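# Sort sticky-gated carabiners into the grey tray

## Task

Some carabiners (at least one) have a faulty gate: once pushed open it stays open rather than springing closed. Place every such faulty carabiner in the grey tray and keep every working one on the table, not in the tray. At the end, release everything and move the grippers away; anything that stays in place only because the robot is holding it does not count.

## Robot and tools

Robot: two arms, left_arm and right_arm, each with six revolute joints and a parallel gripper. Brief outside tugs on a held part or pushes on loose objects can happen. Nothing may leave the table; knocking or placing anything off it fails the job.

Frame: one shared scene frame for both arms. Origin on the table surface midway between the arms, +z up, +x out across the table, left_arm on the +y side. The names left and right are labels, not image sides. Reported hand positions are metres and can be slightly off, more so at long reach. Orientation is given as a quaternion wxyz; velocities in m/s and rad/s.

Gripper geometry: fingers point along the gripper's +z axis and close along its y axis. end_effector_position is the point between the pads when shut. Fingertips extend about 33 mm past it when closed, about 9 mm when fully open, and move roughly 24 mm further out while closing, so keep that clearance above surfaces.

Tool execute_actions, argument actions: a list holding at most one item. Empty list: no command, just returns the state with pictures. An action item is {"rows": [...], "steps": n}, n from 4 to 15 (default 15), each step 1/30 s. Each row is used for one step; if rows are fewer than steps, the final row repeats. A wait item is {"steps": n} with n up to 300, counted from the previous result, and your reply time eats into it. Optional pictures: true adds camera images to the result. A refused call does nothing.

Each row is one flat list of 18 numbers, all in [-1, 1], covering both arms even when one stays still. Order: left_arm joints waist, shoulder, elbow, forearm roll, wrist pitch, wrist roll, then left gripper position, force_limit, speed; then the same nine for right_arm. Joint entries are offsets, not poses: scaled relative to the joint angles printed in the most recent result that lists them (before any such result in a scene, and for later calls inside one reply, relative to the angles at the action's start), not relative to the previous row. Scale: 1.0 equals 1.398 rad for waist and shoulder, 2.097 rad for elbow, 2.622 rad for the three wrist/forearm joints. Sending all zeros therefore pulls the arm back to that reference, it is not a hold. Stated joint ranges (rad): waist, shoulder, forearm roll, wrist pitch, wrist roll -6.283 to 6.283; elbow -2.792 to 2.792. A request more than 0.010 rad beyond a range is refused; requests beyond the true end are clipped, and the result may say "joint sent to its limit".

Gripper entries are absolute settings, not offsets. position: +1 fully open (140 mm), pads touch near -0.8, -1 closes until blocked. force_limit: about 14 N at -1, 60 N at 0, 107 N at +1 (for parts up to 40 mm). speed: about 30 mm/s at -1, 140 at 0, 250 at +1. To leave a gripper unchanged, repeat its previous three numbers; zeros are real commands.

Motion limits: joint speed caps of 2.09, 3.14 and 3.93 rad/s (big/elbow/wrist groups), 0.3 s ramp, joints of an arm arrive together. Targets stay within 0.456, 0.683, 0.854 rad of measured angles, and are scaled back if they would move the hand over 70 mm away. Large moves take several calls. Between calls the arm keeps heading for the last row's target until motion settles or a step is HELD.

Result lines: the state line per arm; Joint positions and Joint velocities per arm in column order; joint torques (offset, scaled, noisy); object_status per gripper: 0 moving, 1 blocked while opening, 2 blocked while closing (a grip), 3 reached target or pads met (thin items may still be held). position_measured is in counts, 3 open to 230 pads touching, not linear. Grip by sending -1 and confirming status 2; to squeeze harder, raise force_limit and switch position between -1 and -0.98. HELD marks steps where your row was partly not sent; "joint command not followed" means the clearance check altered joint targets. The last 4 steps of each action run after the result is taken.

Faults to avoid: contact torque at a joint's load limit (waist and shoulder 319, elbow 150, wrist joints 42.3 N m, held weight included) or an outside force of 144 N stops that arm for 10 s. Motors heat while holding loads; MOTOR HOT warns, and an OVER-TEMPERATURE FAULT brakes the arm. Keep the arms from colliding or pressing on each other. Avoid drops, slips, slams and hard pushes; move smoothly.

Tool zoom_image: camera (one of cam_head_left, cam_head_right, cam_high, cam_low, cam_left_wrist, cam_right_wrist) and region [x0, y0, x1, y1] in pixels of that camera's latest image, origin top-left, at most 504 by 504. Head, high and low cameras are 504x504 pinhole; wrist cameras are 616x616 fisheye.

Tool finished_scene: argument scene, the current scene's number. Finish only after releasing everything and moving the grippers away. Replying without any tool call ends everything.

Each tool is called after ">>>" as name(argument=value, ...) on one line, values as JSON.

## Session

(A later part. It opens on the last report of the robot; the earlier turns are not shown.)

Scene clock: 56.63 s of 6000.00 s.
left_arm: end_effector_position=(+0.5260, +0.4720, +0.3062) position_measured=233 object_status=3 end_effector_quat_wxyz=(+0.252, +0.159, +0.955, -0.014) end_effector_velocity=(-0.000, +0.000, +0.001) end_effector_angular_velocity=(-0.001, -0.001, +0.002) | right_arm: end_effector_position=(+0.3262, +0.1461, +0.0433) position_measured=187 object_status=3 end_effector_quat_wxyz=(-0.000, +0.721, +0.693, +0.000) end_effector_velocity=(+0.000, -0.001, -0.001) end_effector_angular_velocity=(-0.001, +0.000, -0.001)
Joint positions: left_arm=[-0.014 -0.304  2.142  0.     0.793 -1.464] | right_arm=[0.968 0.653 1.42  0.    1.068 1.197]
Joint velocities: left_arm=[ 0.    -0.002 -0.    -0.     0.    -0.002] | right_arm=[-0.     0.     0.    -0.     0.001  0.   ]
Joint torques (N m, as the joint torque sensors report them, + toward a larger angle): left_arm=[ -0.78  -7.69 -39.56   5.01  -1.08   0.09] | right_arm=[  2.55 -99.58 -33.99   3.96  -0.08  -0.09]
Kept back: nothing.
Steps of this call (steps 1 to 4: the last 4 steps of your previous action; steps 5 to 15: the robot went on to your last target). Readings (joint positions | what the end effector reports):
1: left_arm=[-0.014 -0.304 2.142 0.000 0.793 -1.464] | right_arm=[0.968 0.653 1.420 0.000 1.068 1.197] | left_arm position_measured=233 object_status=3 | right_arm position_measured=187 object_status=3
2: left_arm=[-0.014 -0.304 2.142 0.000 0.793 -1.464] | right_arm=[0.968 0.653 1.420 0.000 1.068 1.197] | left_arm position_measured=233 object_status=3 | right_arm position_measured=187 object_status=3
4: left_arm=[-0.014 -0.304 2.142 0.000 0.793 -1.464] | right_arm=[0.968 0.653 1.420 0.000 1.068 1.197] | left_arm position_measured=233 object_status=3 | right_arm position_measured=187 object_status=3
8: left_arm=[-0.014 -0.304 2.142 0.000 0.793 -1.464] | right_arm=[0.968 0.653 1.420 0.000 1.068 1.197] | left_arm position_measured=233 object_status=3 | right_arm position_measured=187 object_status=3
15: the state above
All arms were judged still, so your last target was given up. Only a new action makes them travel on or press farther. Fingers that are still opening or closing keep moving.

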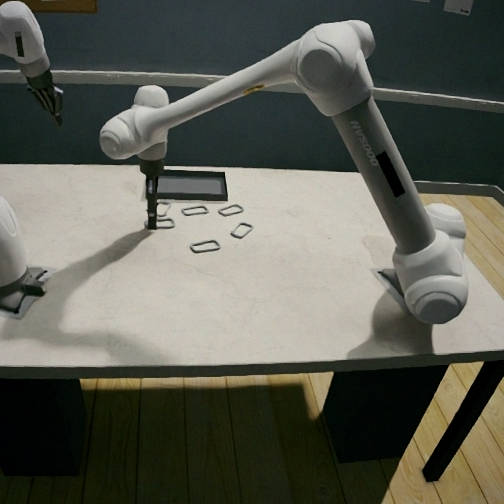

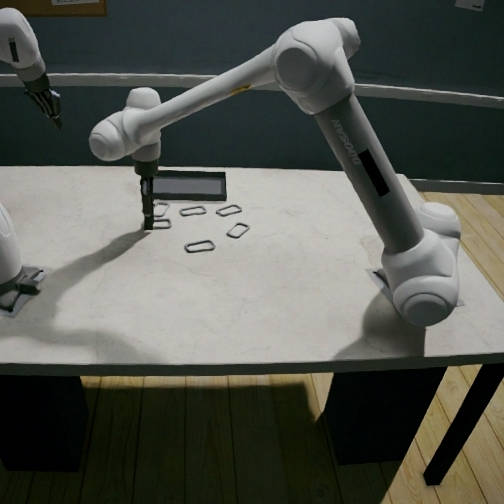

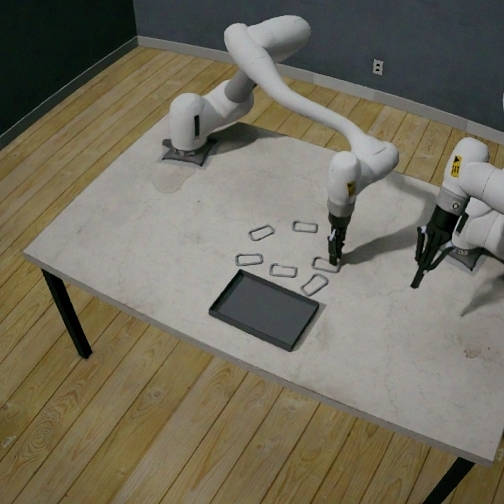

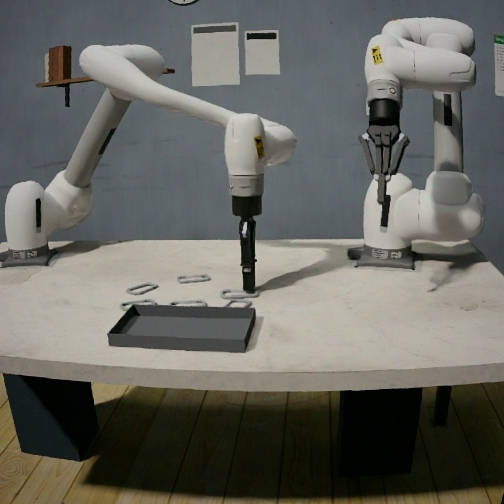

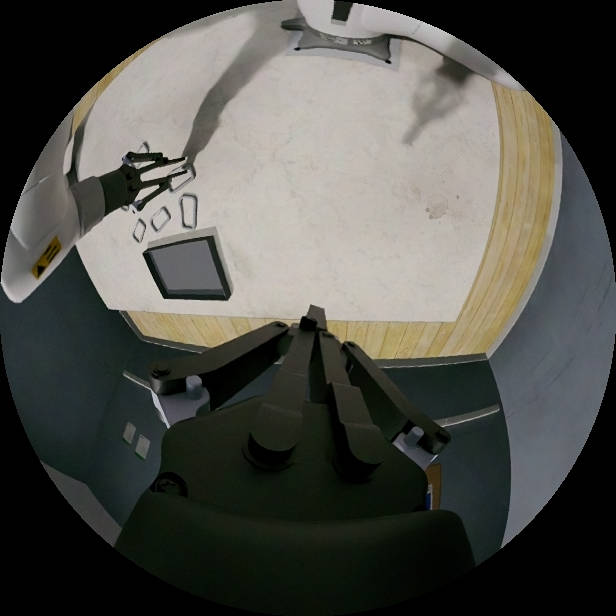

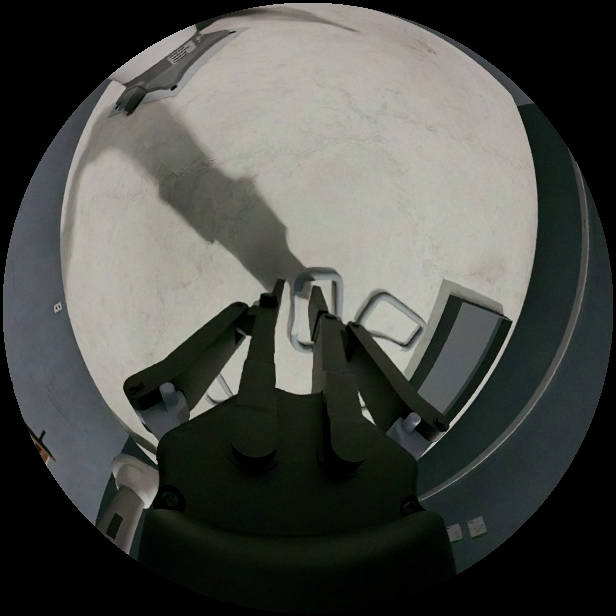

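>>> execute_actions(actions=[{"rows":[[0,0,0,0,0,0,-0.9,0,1,0,-0.023,-0.012,0,0.022,0,-0.46,-0.4,-0.3],[0,0,0,0,0,0,-0.9,0,1,0,-0.023,-0.012,0,0.022,0,-0.46,-0.4,-0.3],[0,0,0,0,0,0,-0.9,0,1,0,-0.023,-0.012,0,0.022,0,-0.46,-0.4,-0.3],[0,0,0,0,0,0,-0.9,0,1,0,-0.023,-0.012,0,0.022,0,-0.46,-0.4,-0.3],[0,0,0,0,0,0,-0.9,0,1,0,-0.023,-0.012,0,0.022,0,-0.46,-0.4,-0.3],[0,0,0,0,0,0,-0.9,0,1,0,-0.023,-0.012,0,0.022,0,-0.46,-0.4,-0.3],[0,0,0,0,0,0,-0.9,0,1,0,-0.023,-0.012,0,0.022,0,-0.46,-0.4,-0.3],[0,0,0,0,0,0,-0.9,0,1,0,-0.023,-0.012,0,0.022,0,-0.46,-0.4,-0.3],[0,0,0,0,0,0,-0.9,0,1,-0.0137,-0.016,-0.019,0,0.024,-0.007,0,0,0.5]],"steps":15}])

>>> execute_actions(actions=[{"steps":10}], pictures=true)

>>> zoom_image(camera="cam_right_wrist", region=[200,200,400,400])

Scene clock: 57.37 s of 6000.00 s.
left_arm: end_effector_position=(+0.5260, +0.4720, +0.3062) position_measured=233 object_status=3 end_effector_quat_wxyz=(+0.252, +0.159, +0.955, -0.014) end_effector_velocity=(-0.000, +0.000, +0.001) end_effector_angular_velocity=(-0.002, -0.001, +0.002) | right_arm: end_effector_position=(+0.3333, +0.1447, +0.0833) position_measured=173 object_status=0 end_effector_quat_wxyz=(-0.000, +0.721, +0.693, +0.000) end_effector_velocity=(+0.156, -0.012, -0.008) end_effector_angular_velocity=(-0.008, +0.003, -0.019)
Joint positions: left_arm=[-0.014 -0.304  2.142  0.     0.793 -1.464] | right_arm=[0.96  0.625 1.389 0.    1.127 1.189]
Joint velocities: left_arm=[ 0.001 -0.001 -0.    -0.001  0.    -0.001] | right_arm=[-0.169  0.079 -0.121 -0.     0.05  -0.15 ]
Joint torques (N m, as the joint torque sensors report them, + toward a larger angle): left_arm=[ -0.43  -7.27 -39.58   5.07  -1.11   0.01] | right_arm=[  0.21 -87.64 -31.8    3.36   0.3   -0.1 ]
Steps of this call (steps 1 to 11: nothing new was sent; steps 12 to 22: the first 11 steps of this action). Readings (joint positions | what the end effector reports):
12: left_arm=[-0.014 -0.304 2.142 0.000 0.793 -1.464] | right_arm=[0.968 0.653 1.420 0.000 1.068 1.197] | left_arm position_measured=233 object_status=3 | right_arm position_measured=187 object_status=3
13: left_arm=[-0.014 -0.304 2.142 0.000 0.793 -1.464] | right_arm=[0.968 0.650 1.418 -0.000 1.074 1.197] | left_arm position_measured=233 object_status=3 | right_arm position_measured=187 object_status=3
15: left_arm=[-0.014 -0.304 2.142 0.000 0.793 -1.464] | right_arm=[0.968 0.632 1.404 0.000 1.104 1.197] | left_arm position_measured=233 object_status=3 | right_arm position_measured=187 object_status=3
19: left_arm=[-0.014 -0.304 2.142 0.000 0.793 -1.464] | right_arm=[0.968 0.622 1.397 0.000 1.123 1.197] | left_arm position_measured=233 object_status=3 | right_arm position_measured=187 object_status=3
22: the state above

Scene clock: 57.70 s of 6000.00 s.
left_arm: end_effector_position=(+0.5260, +0.4720, +0.3062) position_measured=233 object_status=3 end_effector_quat_wxyz=(+0.252, +0.159, +0.955, -0.014) end_effector_velocity=(+0.000, -0.000, -0.000) end_effector_angular_velocity=(+0.000, +0.001, -0.001) | right_arm: end_effector_position=(+0.3433, +0.1439, +0.0827) position_measured=129 object_status=3 end_effector_quat_wxyz=(-0.000, +0.721, +0.693, -0.000) end_effector_velocity=(+0.002, -0.000, -0.000) end_effector_angular_velocity=(-0.001, +0.000, +0.000)
Joint positions: left_arm=[-0.014 -0.304  2.142  0.     0.793 -1.464] | right_arm=[0.949 0.63  1.381 0.    1.131 1.178]
Joint velocities: left_arm=[-0.001  0.001  0.     0.    -0.     0.001] | right_arm=[-0.002  0.001 -0.001  0.     0.001 -0.002]
Joint torques (N m, as the joint torque sensors report them, + toward a larger angle): left_arm=[ -0.29  -7.52 -39.42   5.03  -1.09   0.05] | right_arm=[   3.28 -100.73  -37.13    4.03   -0.17    0.16]
Kept back: nothing.
Steps of this call (steps 1 to 4: the last 4 steps of your previous action; steps 5 to 10: the robot went on to your last target). Readings (joint positions | what the end effector reports):
1: left_arm=[-0.014 -0.304 2.142 0.000 0.793 -1.464] | right_arm=[0.956 0.627 1.386 0.000 1.129 1.185] | left_arm position_measured=233 object_status=3 | right_arm position_measured=162 object_status=0
2: left_arm=[-0.014 -0.304 2.142 0.000 0.793 -1.464] | right_arm=[0.953 0.628 1.384 0.000 1.129 1.182] | left_arm position_measured=233 object_status=3 | right_arm position_measured=152 object_status=0
4: left_arm=[-0.014 -0.304 2.142 0.000 0.793 -1.464] | right_arm=[0.951 0.630 1.382 0.000 1.130 1.180] | left_arm position_measured=233 object_status=3 | right_arm position_measured=132 object_status=0
8: left_arm=[-0.014 -0.304 2.142 0.000 0.793 -1.464] | right_arm=[0.950 0.630 1.381 0.000 1.131 1.179] | left_arm position_measured=233 object_status=3 | right_arm position_measured=129 object_status=0
10: the state above

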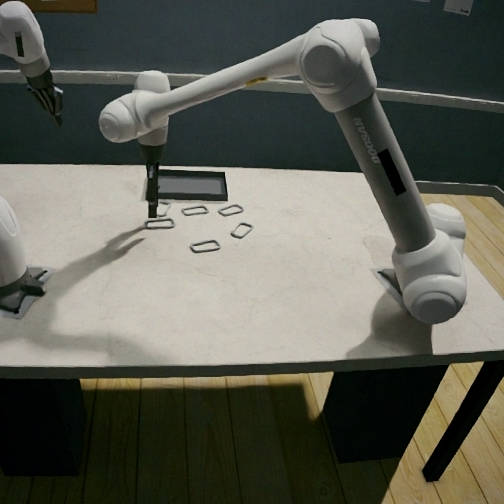

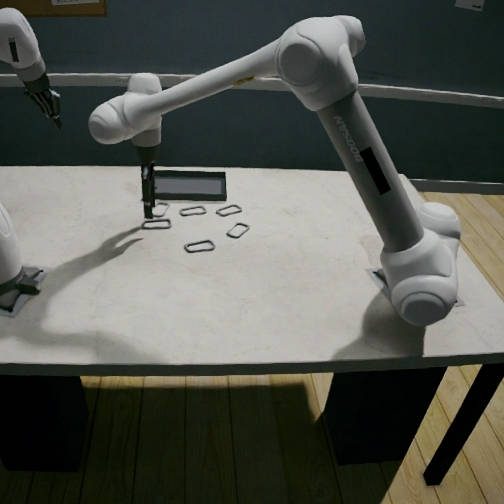

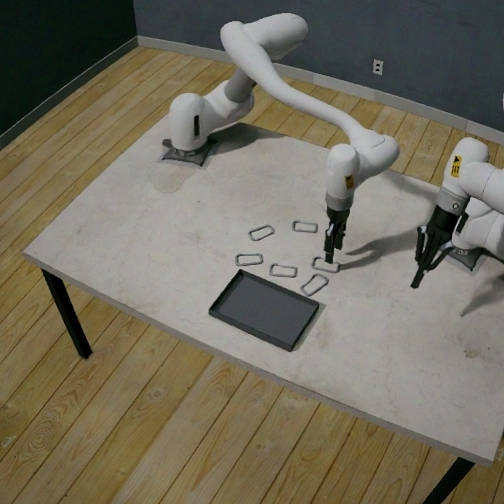

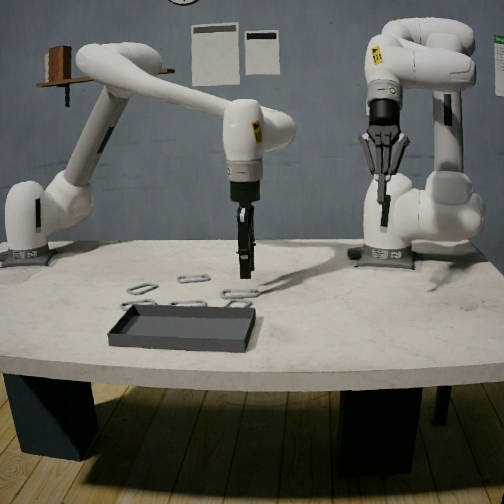

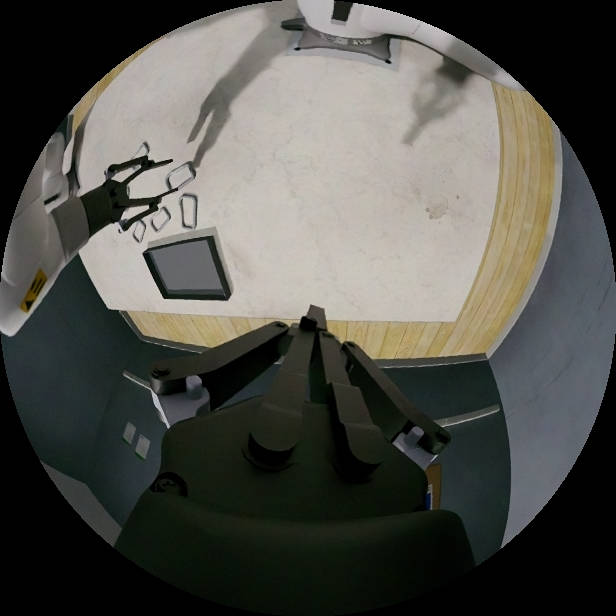

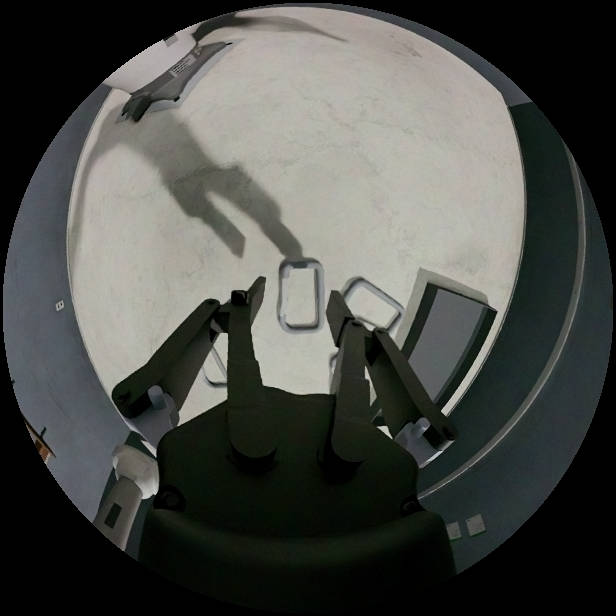

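Region (200, 200, 400, 400) of cam_right_wrist's 616x616 image, scaled by 2.520, with more detail than that image has.

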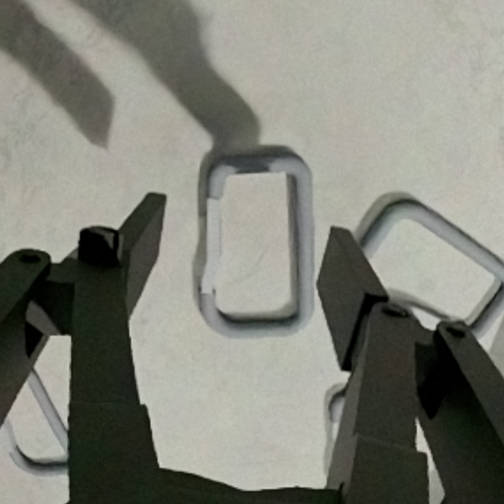

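>>> execute_actions(actions=[{"rows":[[0,0,0,0,0,0,-0.9,0,1,-0.003,0.0255,0.011,0,-0.0225,-0.002,0,0,0]],"steps":15}])

>>> execute_actions(actions=[{"steps":8}], pictures=true)

>>> zoom_image(camera="cam_right_wrist", region=[200,200,400,400])

Scene clock: 58.20 s of 6000.00 s.
left_arm: end_effector_position=(+0.5260, +0.4720, +0.3062) position_measured=233 object_status=3 end_effector_quat_wxyz=(+0.252, +0.159, +0.955, -0.014) end_effector_velocity=(-0.000, -0.000, -0.000) end_effector_angular_velocity=(-0.000, +0.001, -0.000) | right_arm: end_effector_position=(+0.3478, +0.1451, +0.0406) position_measured=129 object_status=3 end_effector_quat_wxyz=(-0.000, +0.721, +0.693, +0.000) end_effector_velocity=(+0.000, -0.001, -0.007) end_effector_angular_velocity=(-0.001, +0.001, +0.000)
Joint positions: left_arm=[-0.014 -0.304  2.142  0.     0.793 -1.464] | right_arm=[0.945 0.665 1.403 0.    1.072 1.173]
Joint velocities: left_arm=[-0.     0.    -0.    -0.001  0.     0.   ] | right_arm=[-0.001  0.005  0.005  0.    -0.009 -0.001]
Joint torques (N m, as the joint torque sensors report them, + toward a larger angle): left_arm=[ -0.05  -7.   -39.76   5.12  -1.1    0.01] | right_arm=[   3.03 -102.43  -33.99    4.1    -0.3    -0.28]
Steps of this call (steps 1 to 4: the robot went on to your last target; steps 5 to 15: the first 11 steps of this action). Readings (joint positions | what the end effector reports):
5: left_arm=[-0.014 -0.304 2.142 0.000 0.793 -1.464] | right_arm=[0.949 0.630 1.381 0.000 1.131 1.178] | left_arm position_measured=233 object_status=3 | right_arm position_measured=129 object_status=3
6: left_arm=[-0.014 -0.304 2.142 0.000 0.793 -1.464] | right_arm=[0.949 0.634 1.382 0.000 1.125 1.178] | left_arm position_measured=233 object_status=3 | right_arm position_measured=129 object_status=3
8: left_arm=[-0.014 -0.304 2.142 0.000 0.793 -1.464] | right_arm=[0.947 0.652 1.395 0.000 1.095 1.175] | left_arm position_measured=233 object_status=3 | right_arm position_measured=129 object_status=3
12: left_arm=[-0.014 -0.304 2.142 0.000 0.793 -1.464] | right_arm=[0.945 0.664 1.403 0.000 1.074 1.173] | left_arm position_measured=233 object_status=3 | right_arm position_measured=129 object_status=3
15: the state above

Scene clock: 58.47 s of 6000.00 s.
left_arm: end_effector_position=(+0.5260, +0.4720, +0.3062) position_measured=233 object_status=3 end_effector_quat_wxyz=(+0.252, +0.159, +0.955, -0.014) end_effector_velocity=(+0.000, -0.000, -0.000) end_effector_angular_velocity=(+0.000, +0.001, +0.000) | right_arm: end_effector_position=(+0.3479, +0.1451, +0.0401) position_measured=129 object_status=3 end_effector_quat_wxyz=(-0.000, +0.721, +0.693, +0.000) end_effector_velocity=(-0.000, +0.000, +0.000) end_effector_angular_velocity=(+0.000, -0.000, -0.000)
Joint positions: left_arm=[-0.014 -0.304  2.142  0.     0.793 -1.464] | right_arm=[0.945 0.666 1.404 0.    1.072 1.173]
Joint velocities: left_arm=[-0.001  0.001 -0.     0.001 -0.    -0.002] | right_arm=[ 0.    -0.    -0.    -0.    -0.     0.001]
Joint torques (N m, as the joint torque sensors report them, + toward a larger angle): left_arm=[ -0.47  -7.8  -39.6    5.11  -1.14   0.02] | right_arm=[   2.58 -101.45  -35.1     4.06   -0.12   -0.38]
Kept back: nothing.
Steps of this call (steps 1 to 4: the last 4 steps of your previous action; steps 5 to 8: the robot went on to your last target). Readings (joint positions | what the end effector reports):
1: left_arm=[-0.014 -0.304 2.142 0.000 0.793 -1.464] | right_arm=[0.945 0.666 1.403 0.000 1.072 1.173] | left_arm position_measured=233 object_status=3 | right_arm position_measured=129 object_status=3
2: left_arm=[-0.014 -0.304 2.142 0.000 0.793 -1.464] | right_arm=[0.945 0.666 1.404 0.000 1.072 1.173] | left_arm position_measured=233 object_status=3 | right_arm position_measured=129 object_status=3
4: left_arm=[-0.014 -0.304 2.142 0.000 0.793 -1.464] | right_arm=[0.945 0.666 1.404 0.000 1.072 1.173] | left_arm position_measured=233 object_status=3 | right_arm position_measured=129 object_status=3
8: the state above

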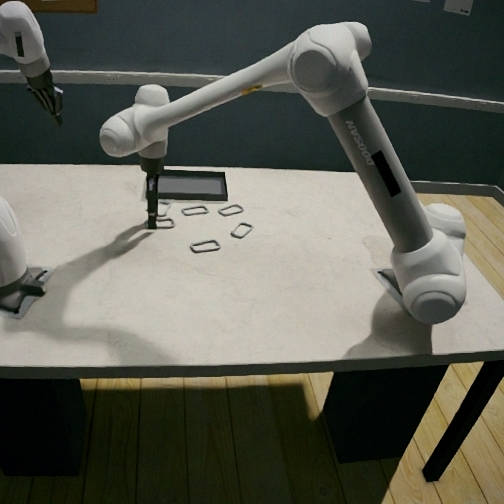

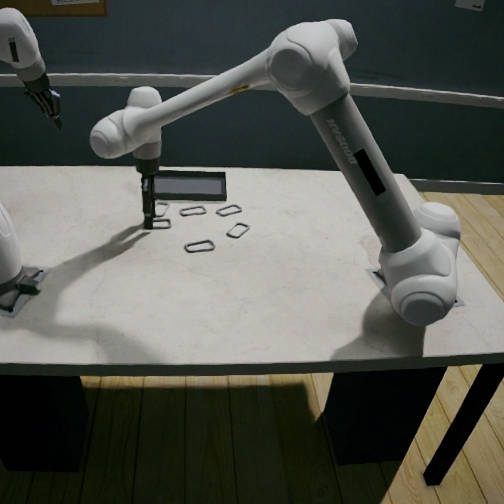

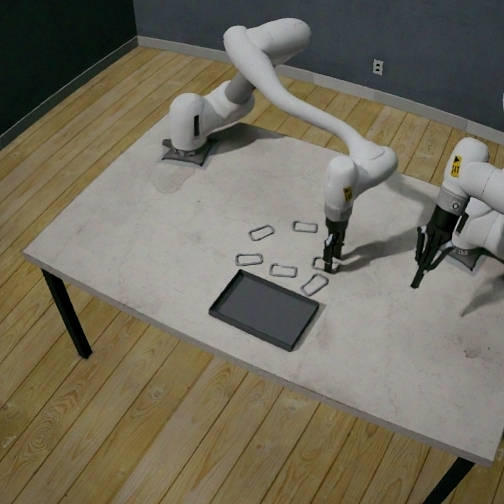

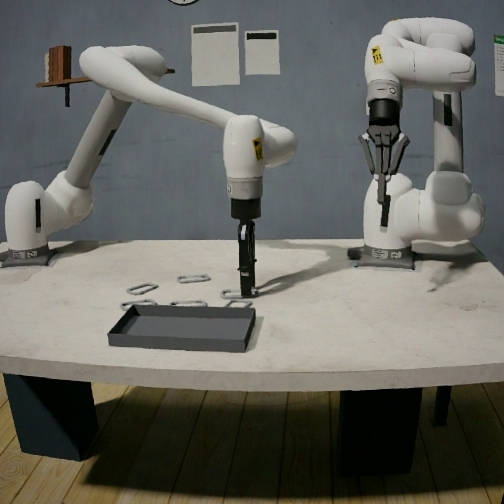

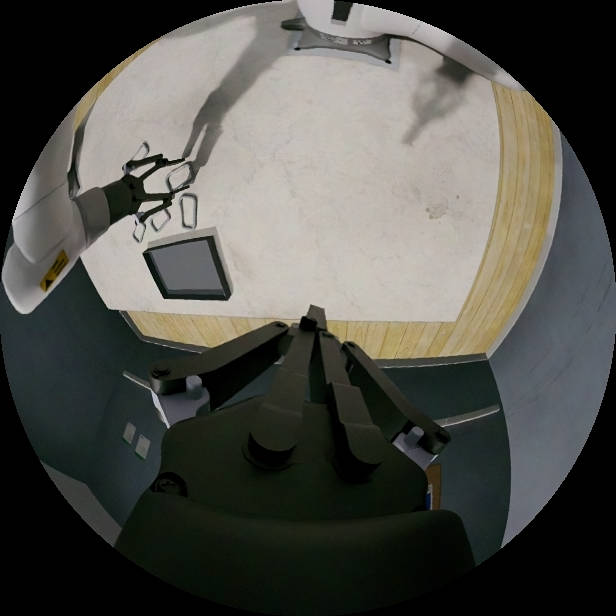

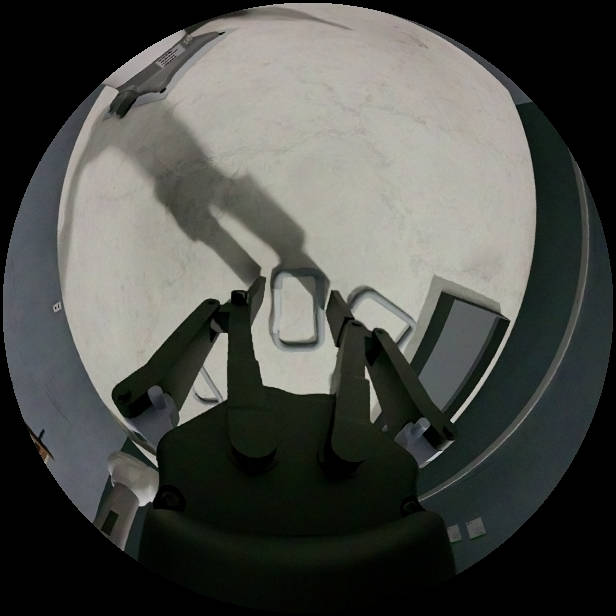

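Region (200, 200, 400, 400) of cam_right_wrist's 616x616 image, scaled by 2.520, with more detail than that image has.

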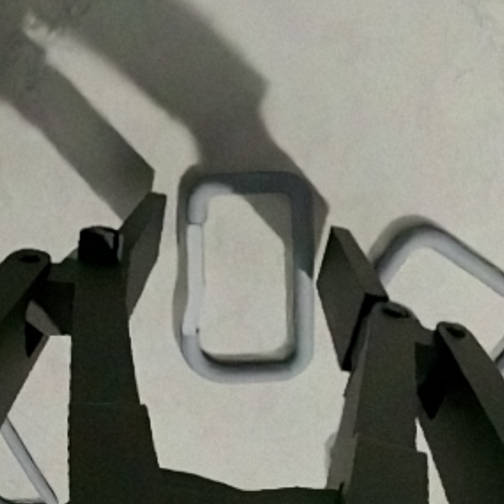

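>>> execute_actions(actions=[{"rows":[[0,0,0,0,0,0,-0.9,0,1,0,0,0,0,0,0,-0.45,-0.5,-0.5]],"steps":15}])

>>> execute_actions(actions=[{"steps":20}], pictures=true)

>>> zoom_image(camera="cam_right_wrist", region=[200,200,400,400])

Scene clock: 59.00 s of 6000.00 s.
left_arm: end_effector_position=(+0.5260, +0.4720, +0.3062) position_measured=233 object_status=3 end_effector_quat_wxyz=(+0.252, +0.159, +0.955, -0.014) end_effector_velocity=(+0.000, -0.000, +0.000) end_effector_angular_velocity=(-0.001, -0.000, +0.001) | right_arm: end_effector_position=(+0.3480, +0.1453, +0.0405) position_measured=171 object_status=0 end_effector_quat_wxyz=(-0.000, +0.721, +0.693, +0.000) end_effector_velocity=(-0.000, -0.000, -0.003) end_effector_angular_velocity=(-0.003, +0.002, -0.000)
Joint positions: left_arm=[-0.014 -0.304  2.142  0.     0.793 -1.464] | right_arm=[0.945 0.666 1.403 0.    1.072 1.173]
Joint velocities: left_arm=[-0.001 -0.    -0.     0.    -0.    -0.002] | right_arm=[ 0.     0.003  0.001  0.    -0.    -0.   ]
Joint torques (N m, as the joint torque sensors report them, + toward a larger angle): left_arm=[ -0.24  -7.68 -39.61   5.07  -1.1   -0.03] | right_arm=[ -8.67 -28.8    1.17  -0.41  -2.42  -0.39]
Steps of this call (steps 1 to 5: the robot went on to your last target; steps 6 to 16: the first 11 steps of this action). Readings (joint positions | what the end effector reports):
6: left_arm=[-0.014 -0.304 2.142 0.000 0.793 -1.464] | right_arm=[0.945 0.666 1.404 0.000 1.072 1.173] | left_arm position_measured=233 object_status=3 | right_arm position_measured=129 object_status=0
7: left_arm=[-0.014 -0.304 2.142 0.000 0.793 -1.464] | right_arm=[0.945 0.666 1.404 0.000 1.072 1.173] | left_arm position_measured=233 object_status=3 | right_arm position_measured=130 object_status=0
9: left_arm=[-0.014 -0.304 2.142 0.000 0.793 -1.464] | right_arm=[0.945 0.666 1.404 0.000 1.072 1.173] | left_arm position_measured=233 object_status=3 | right_arm position_measured=139 object_status=0
13: left_arm=[-0.014 -0.304 2.142 0.000 0.793 -1.464] | right_arm=[0.945 0.666 1.404 0.000 1.072 1.173] | left_arm position_measured=233 object_status=3 | right_arm position_measured=158 object_status=0
16: the state above

Scene clock: 59.67 s of 6000.00 s.
left_arm: end_effector_position=(+0.5260, +0.4720, +0.3062) position_measured=233 object_status=3 end_effector_quat_wxyz=(+0.252, +0.159, +0.955, -0.014) end_effector_velocity=(-0.000, -0.001, +0.000) end_effector_angular_velocity=(+0.001, -0.001, -0.002) | right_arm: end_effector_position=(+0.3479, +0.1452, +0.0403) position_measured=186 object_status=3 end_effector_quat_wxyz=(-0.000, +0.721, +0.693, +0.000) end_effector_velocity=(+0.000, -0.000, -0.001) end_effector_angular_velocity=(-0.001, -0.000, +0.001)
Joint positions: left_arm=[-0.014 -0.304  2.142  0.     0.793 -1.464] | right_arm=[0.945 0.666 1.404 0.    1.072 1.173]
Joint velocities: left_arm=[-0.002 -0.001 -0.     0.001 -0.     0.   ] | right_arm=[-0.     0.001 -0.    -0.001  0.    -0.001]
Joint torques (N m, as the joint torque sensors report them, + toward a larger angle): left_arm=[ -0.12  -8.09 -39.66   5.12  -1.14   0.04] | right_arm=[-22.73   9.68  20.03  -7.67  -4.32   0.06]
Kept back: nothing.
Steps of this call (steps 1 to 4: the last 4 steps of your previous action; steps 5 to 15: the robot went on to your last target; steps 16 to 20: nothing new was sent). Readings (joint positions | what the end effector reports):
1: left_arm=[-0.014 -0.304 2.142 0.000 0.793 -1.464] | right_arm=[0.945 0.666 1.403 0.000 1.072 1.173] | left_arm position_measured=233 object_status=3 | right_arm position_measured=173 object_status=0
2: left_arm=[-0.014 -0.304 2.142 0.000 0.793 -1.464] | right_arm=[0.945 0.666 1.403 0.000 1.072 1.173] | left_arm position_measured=233 object_status=3 | right_arm position_measured=177 object_status=0
4: left_arm=[-0.014 -0.304 2.142 0.000 0.793 -1.464] | right_arm=[0.945 0.666 1.403 0.001 1.072 1.173] | left_arm position_measured=233 object_status=3 | right_arm position_measured=186 object_status=0
8: left_arm=[-0.014 -0.304 2.142 0.000 0.793 -1.464] | right_arm=[0.945 0.666 1.403 0.001 1.072 1.173] | left_arm position_measured=233 object_status=3 | right_arm position_measured=186 object_status=0
20: the state above
All arms were judged still, so your last target was given up. Only a new action makes them travel on or press farther. Fingers that are still opening or closing keep moving.

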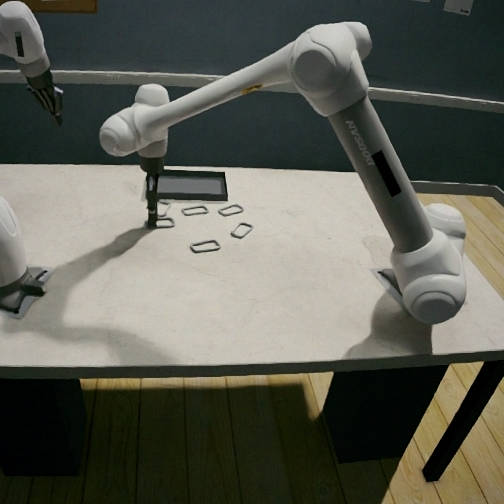

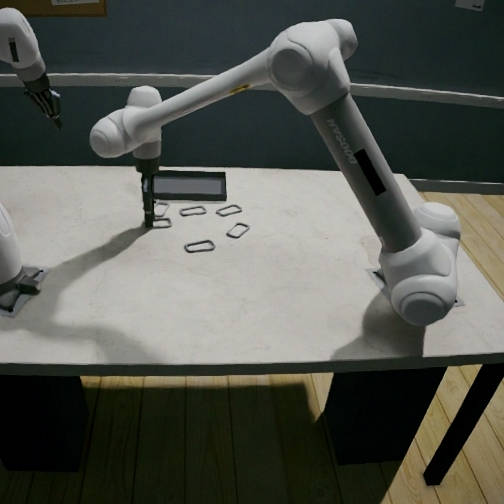

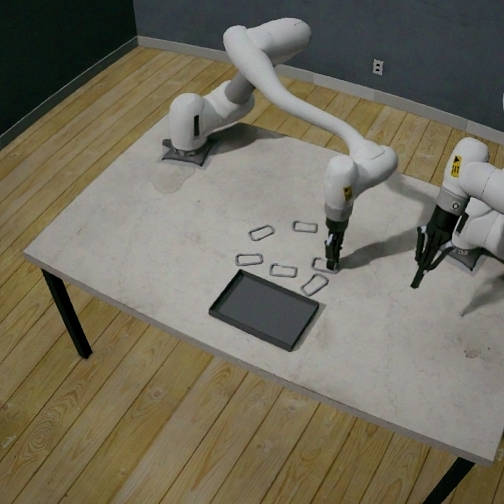

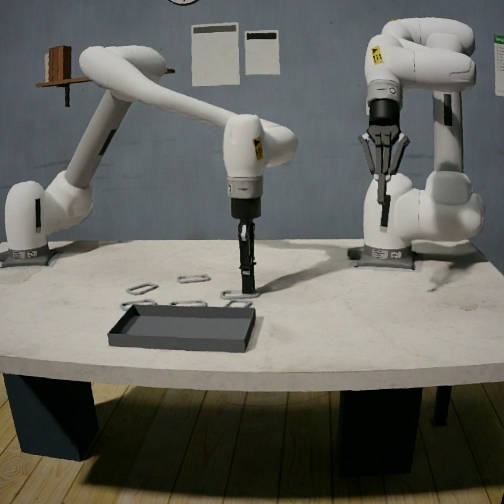

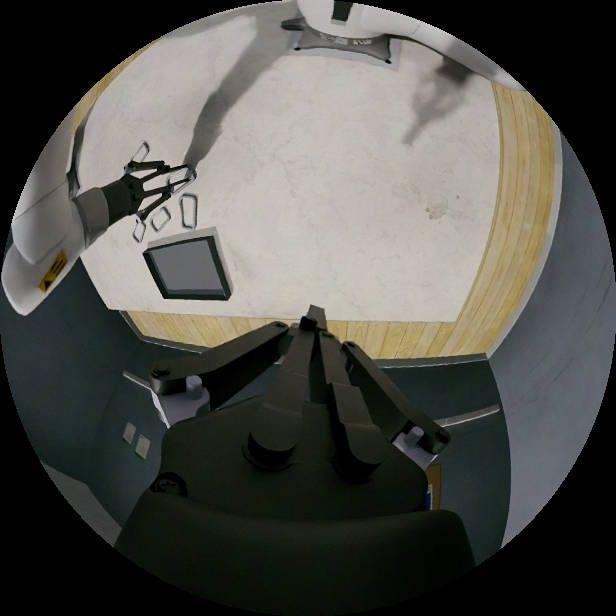

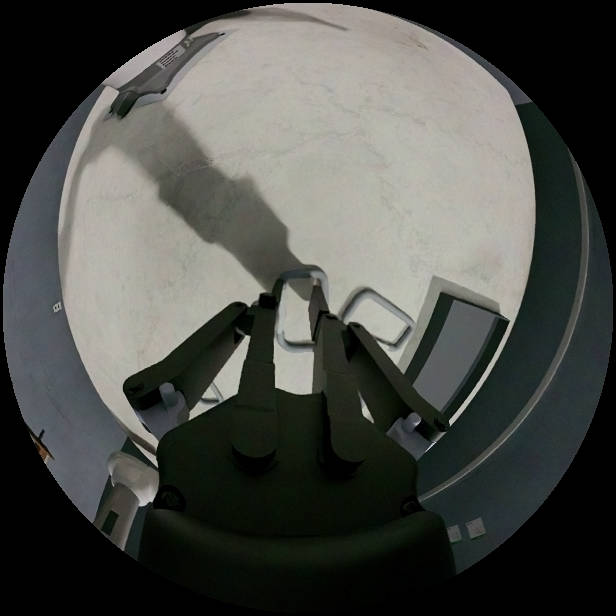

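Region (200, 200, 400, 400) of cam_right_wrist's 616x616 image, scaled by 2.520, with more detail than that image has.

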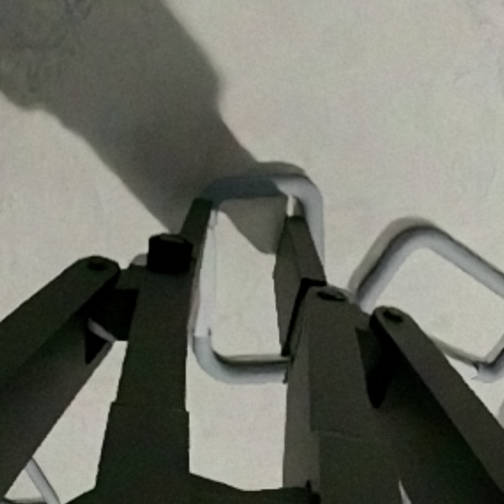

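>>> execute_actions(actions=[{"rows":[[0,0,0,0,0,0,-0.9,0,1,0,-0.023,-0.012,0,0.022,0,-0.45,-0.5,-0.5],[0,0,0,0,0,0,-0.9,0,1,0,-0.023,-0.012,0,0.022,0,-0.45,-0.5,-0.5],[0,0,0,0,0,0,-0.9,0,1,0,-0.023,-0.012,0,0.022,0,-0.45,-0.5,-0.5],[0,0,0,0,0,0,-0.9,0,1,0,-0.023,-0.012,0,0.022,0,-0.45,-0.5,-0.5],[0,0,0,0,0,0,-0.9,0,1,0,-0.023,-0.012,0,0.022,0,-0.45,-0.5,-0.5],[0,0,0,0,0,0,-0.9,0,1,0,-0.023,-0.012,0,0.022,0,-0.45,-0.5,-0.5],[0,0,0,0,0,0,-0.9,0,1,0,-0.023,-0.012,0,0.022,0,0,0,0.5]],"steps":15}])

>>> execute_actions(actions=[{"steps":8}], pictures=true)

>>> zoom_image(camera="cam_right_wrist", region=[200,200,400,400])

Scene clock: 60.27 s of 6000.00 s.
left_arm: end_effector_position=(+0.5260, +0.4720, +0.3062) position_measured=233 object_status=3 end_effector_quat_wxyz=(+0.252, +0.159, +0.955, -0.014) end_effector_velocity=(-0.000, -0.000, +0.000) end_effector_angular_velocity=(+0.000, -0.000, -0.001) | right_arm: end_effector_position=(+0.3473, +0.1437, +0.0800) position_measured=151 object_status=0 end_effector_quat_wxyz=(+0.000, +0.721, +0.693, -0.000) end_effector_velocity=(+0.000, +0.000, +0.011) end_effector_angular_velocity=(+0.005, -0.001, -0.001)
Joint positions: left_arm=[-0.014 -0.304  2.142  0.     0.793 -1.464] | right_arm=[0.945 0.634 1.379 0.    1.129 1.173]
Joint velocities: left_arm=[-0.001 -0.    -0.    -0.    -0.     0.001] | right_arm=[-0.001 -0.009 -0.005  0.001  0.009 -0.   ]
Joint torques (N m, as the joint torque sensors report them, + toward a larger angle): left_arm=[  0.17  -8.   -39.93   5.16  -1.05  -0.04] | right_arm=[  3.15 -98.97 -35.46   3.98  -0.16  -0.12]
Steps of this call (steps 1 to 7: nothing new was sent; steps 8 to 18: the first 11 steps of this action). Readings (joint positions | what the end effector reports):
8: left_arm=[-0.014 -0.304 2.142 0.000 0.793 -1.464] | right_arm=[0.945 0.666 1.404 0.000 1.072 1.173] | left_arm position_measured=233 object_status=3 | right_arm position_measured=186 object_status=3
9: left_arm=[-0.014 -0.304 2.142 0.000 0.793 -1.464] | right_arm=[0.945 0.663 1.402 -0.001 1.078 1.173] | left_arm position_measured=233 object_status=3 | right_arm position_measured=186 object_status=3
11: left_arm=[-0.014 -0.304 2.142 0.000 0.793 -1.464] | right_arm=[0.945 0.648 1.389 -0.001 1.107 1.173] | left_arm position_measured=233 object_status=3 | right_arm position_measured=186 object_status=3
15: left_arm=[-0.014 -0.304 2.142 0.000 0.793 -1.464] | right_arm=[0.945 0.636 1.380 -0.000 1.127 1.173] | left_arm position_measured=233 object_status=3 | right_arm position_measured=182 object_status=0
18: the state above

Scene clock: 60.53 s of 6000.00 s.
left_arm: end_effector_position=(+0.5260, +0.4720, +0.3062) position_measured=233 object_status=3 end_effector_quat_wxyz=(+0.252, +0.159, +0.955, -0.014) end_effector_velocity=(+0.000, -0.000, -0.000) end_effector_angular_velocity=(+0.001, +0.000, -0.002) | right_arm: end_effector_position=(+0.3473, +0.1438, +0.0808) position_measured=129 object_status=3 end_effector_quat_wxyz=(-0.000, +0.721, +0.693, +0.000) end_effector_velocity=(-0.000, +0.000, +0.001) end_effector_angular_velocity=(+0.001, -0.000, +0.000)
Joint positions: left_arm=[-0.014 -0.304  2.142  0.     0.793 -1.464] | right_arm=[0.945 0.634 1.378 0.    1.129 1.173]
Joint velocities: left_arm=[-0.001  0.    -0.     0.    -0.     0.001] | right_arm=[ 0.    -0.001 -0.     0.001 -0.    -0.   ]
Joint torques (N m, as the joint torque sensors report them, + toward a larger angle): left_arm=[ -0.73  -7.39 -39.71   5.11  -1.17  -0.02] | right_arm=[   3.99 -101.11  -35.33    4.11   -0.13   -0.32]
Kept back: nothing.
Steps of this call (steps 1 to 4: the last 4 steps of your previous action; steps 5 to 8: the robot went on to your last target). Readings (joint positions | what the end effector reports):
1: left_arm=[-0.014 -0.304 2.142 0.000 0.793 -1.464] | right_arm=[0.945 0.634 1.379 0.000 1.129 1.173] | left_arm position_measured=233 object_status=3 | right_arm position_measured=140 object_status=0
2: left_arm=[-0.014 -0.304 2.142 0.000 0.793 -1.464] | right_arm=[0.945 0.634 1.379 0.000 1.129 1.173] | left_arm position_measured=233 object_status=3 | right_arm position_measured=132 object_status=0
4: left_arm=[-0.014 -0.304 2.142 0.000 0.793 -1.464] | right_arm=[0.945 0.634 1.379 0.000 1.129 1.173] | left_arm position_measured=233 object_status=3 | right_arm position_measured=129 object_status=0
8: the state above

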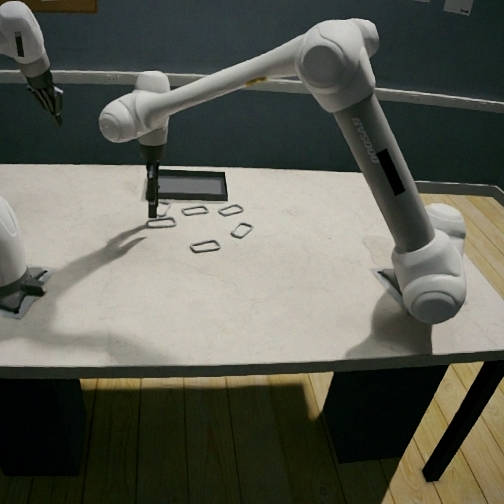

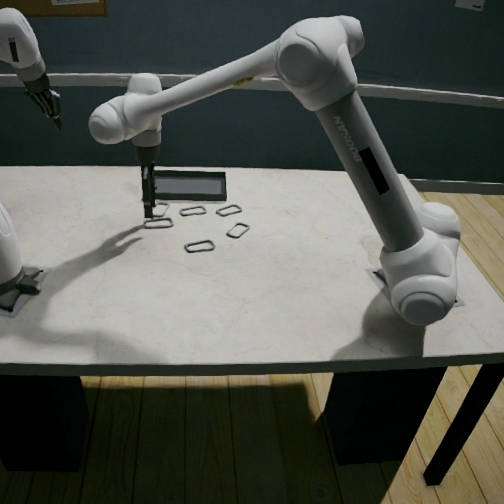

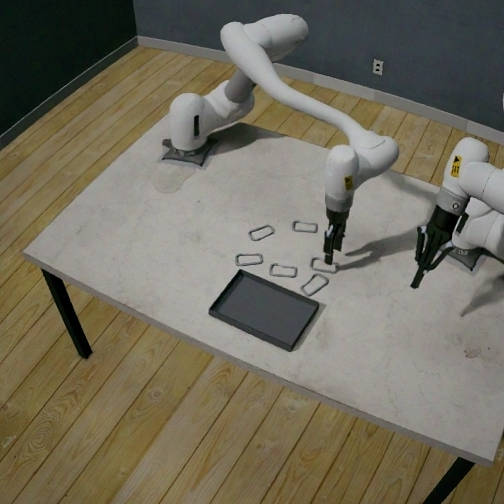

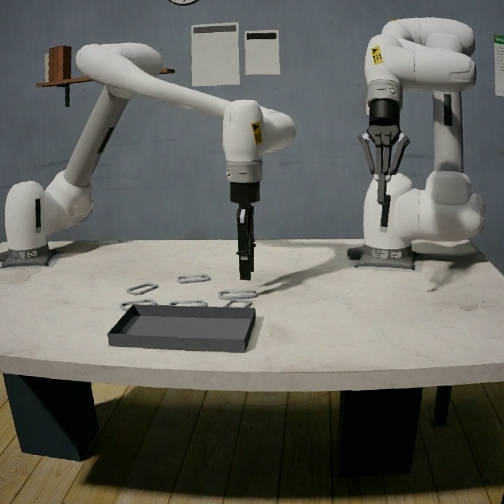

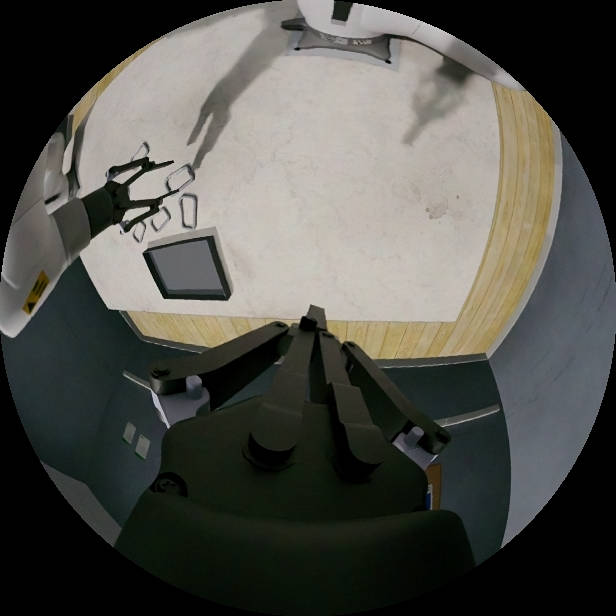

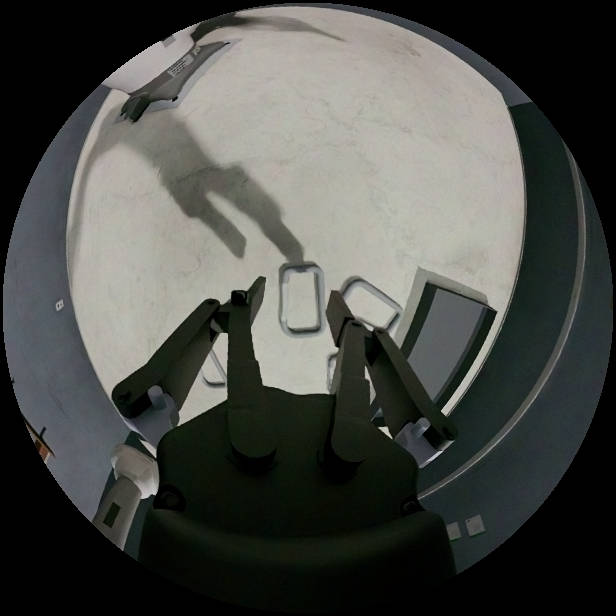

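Region (200, 200, 400, 400) of cam_right_wrist's 616x616 image, scaled by 2.520, with more detail than that image has.

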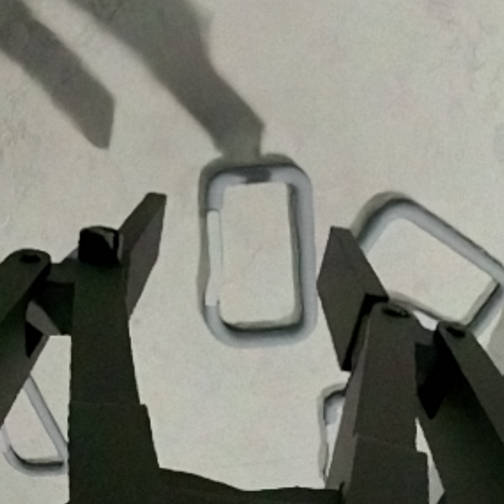

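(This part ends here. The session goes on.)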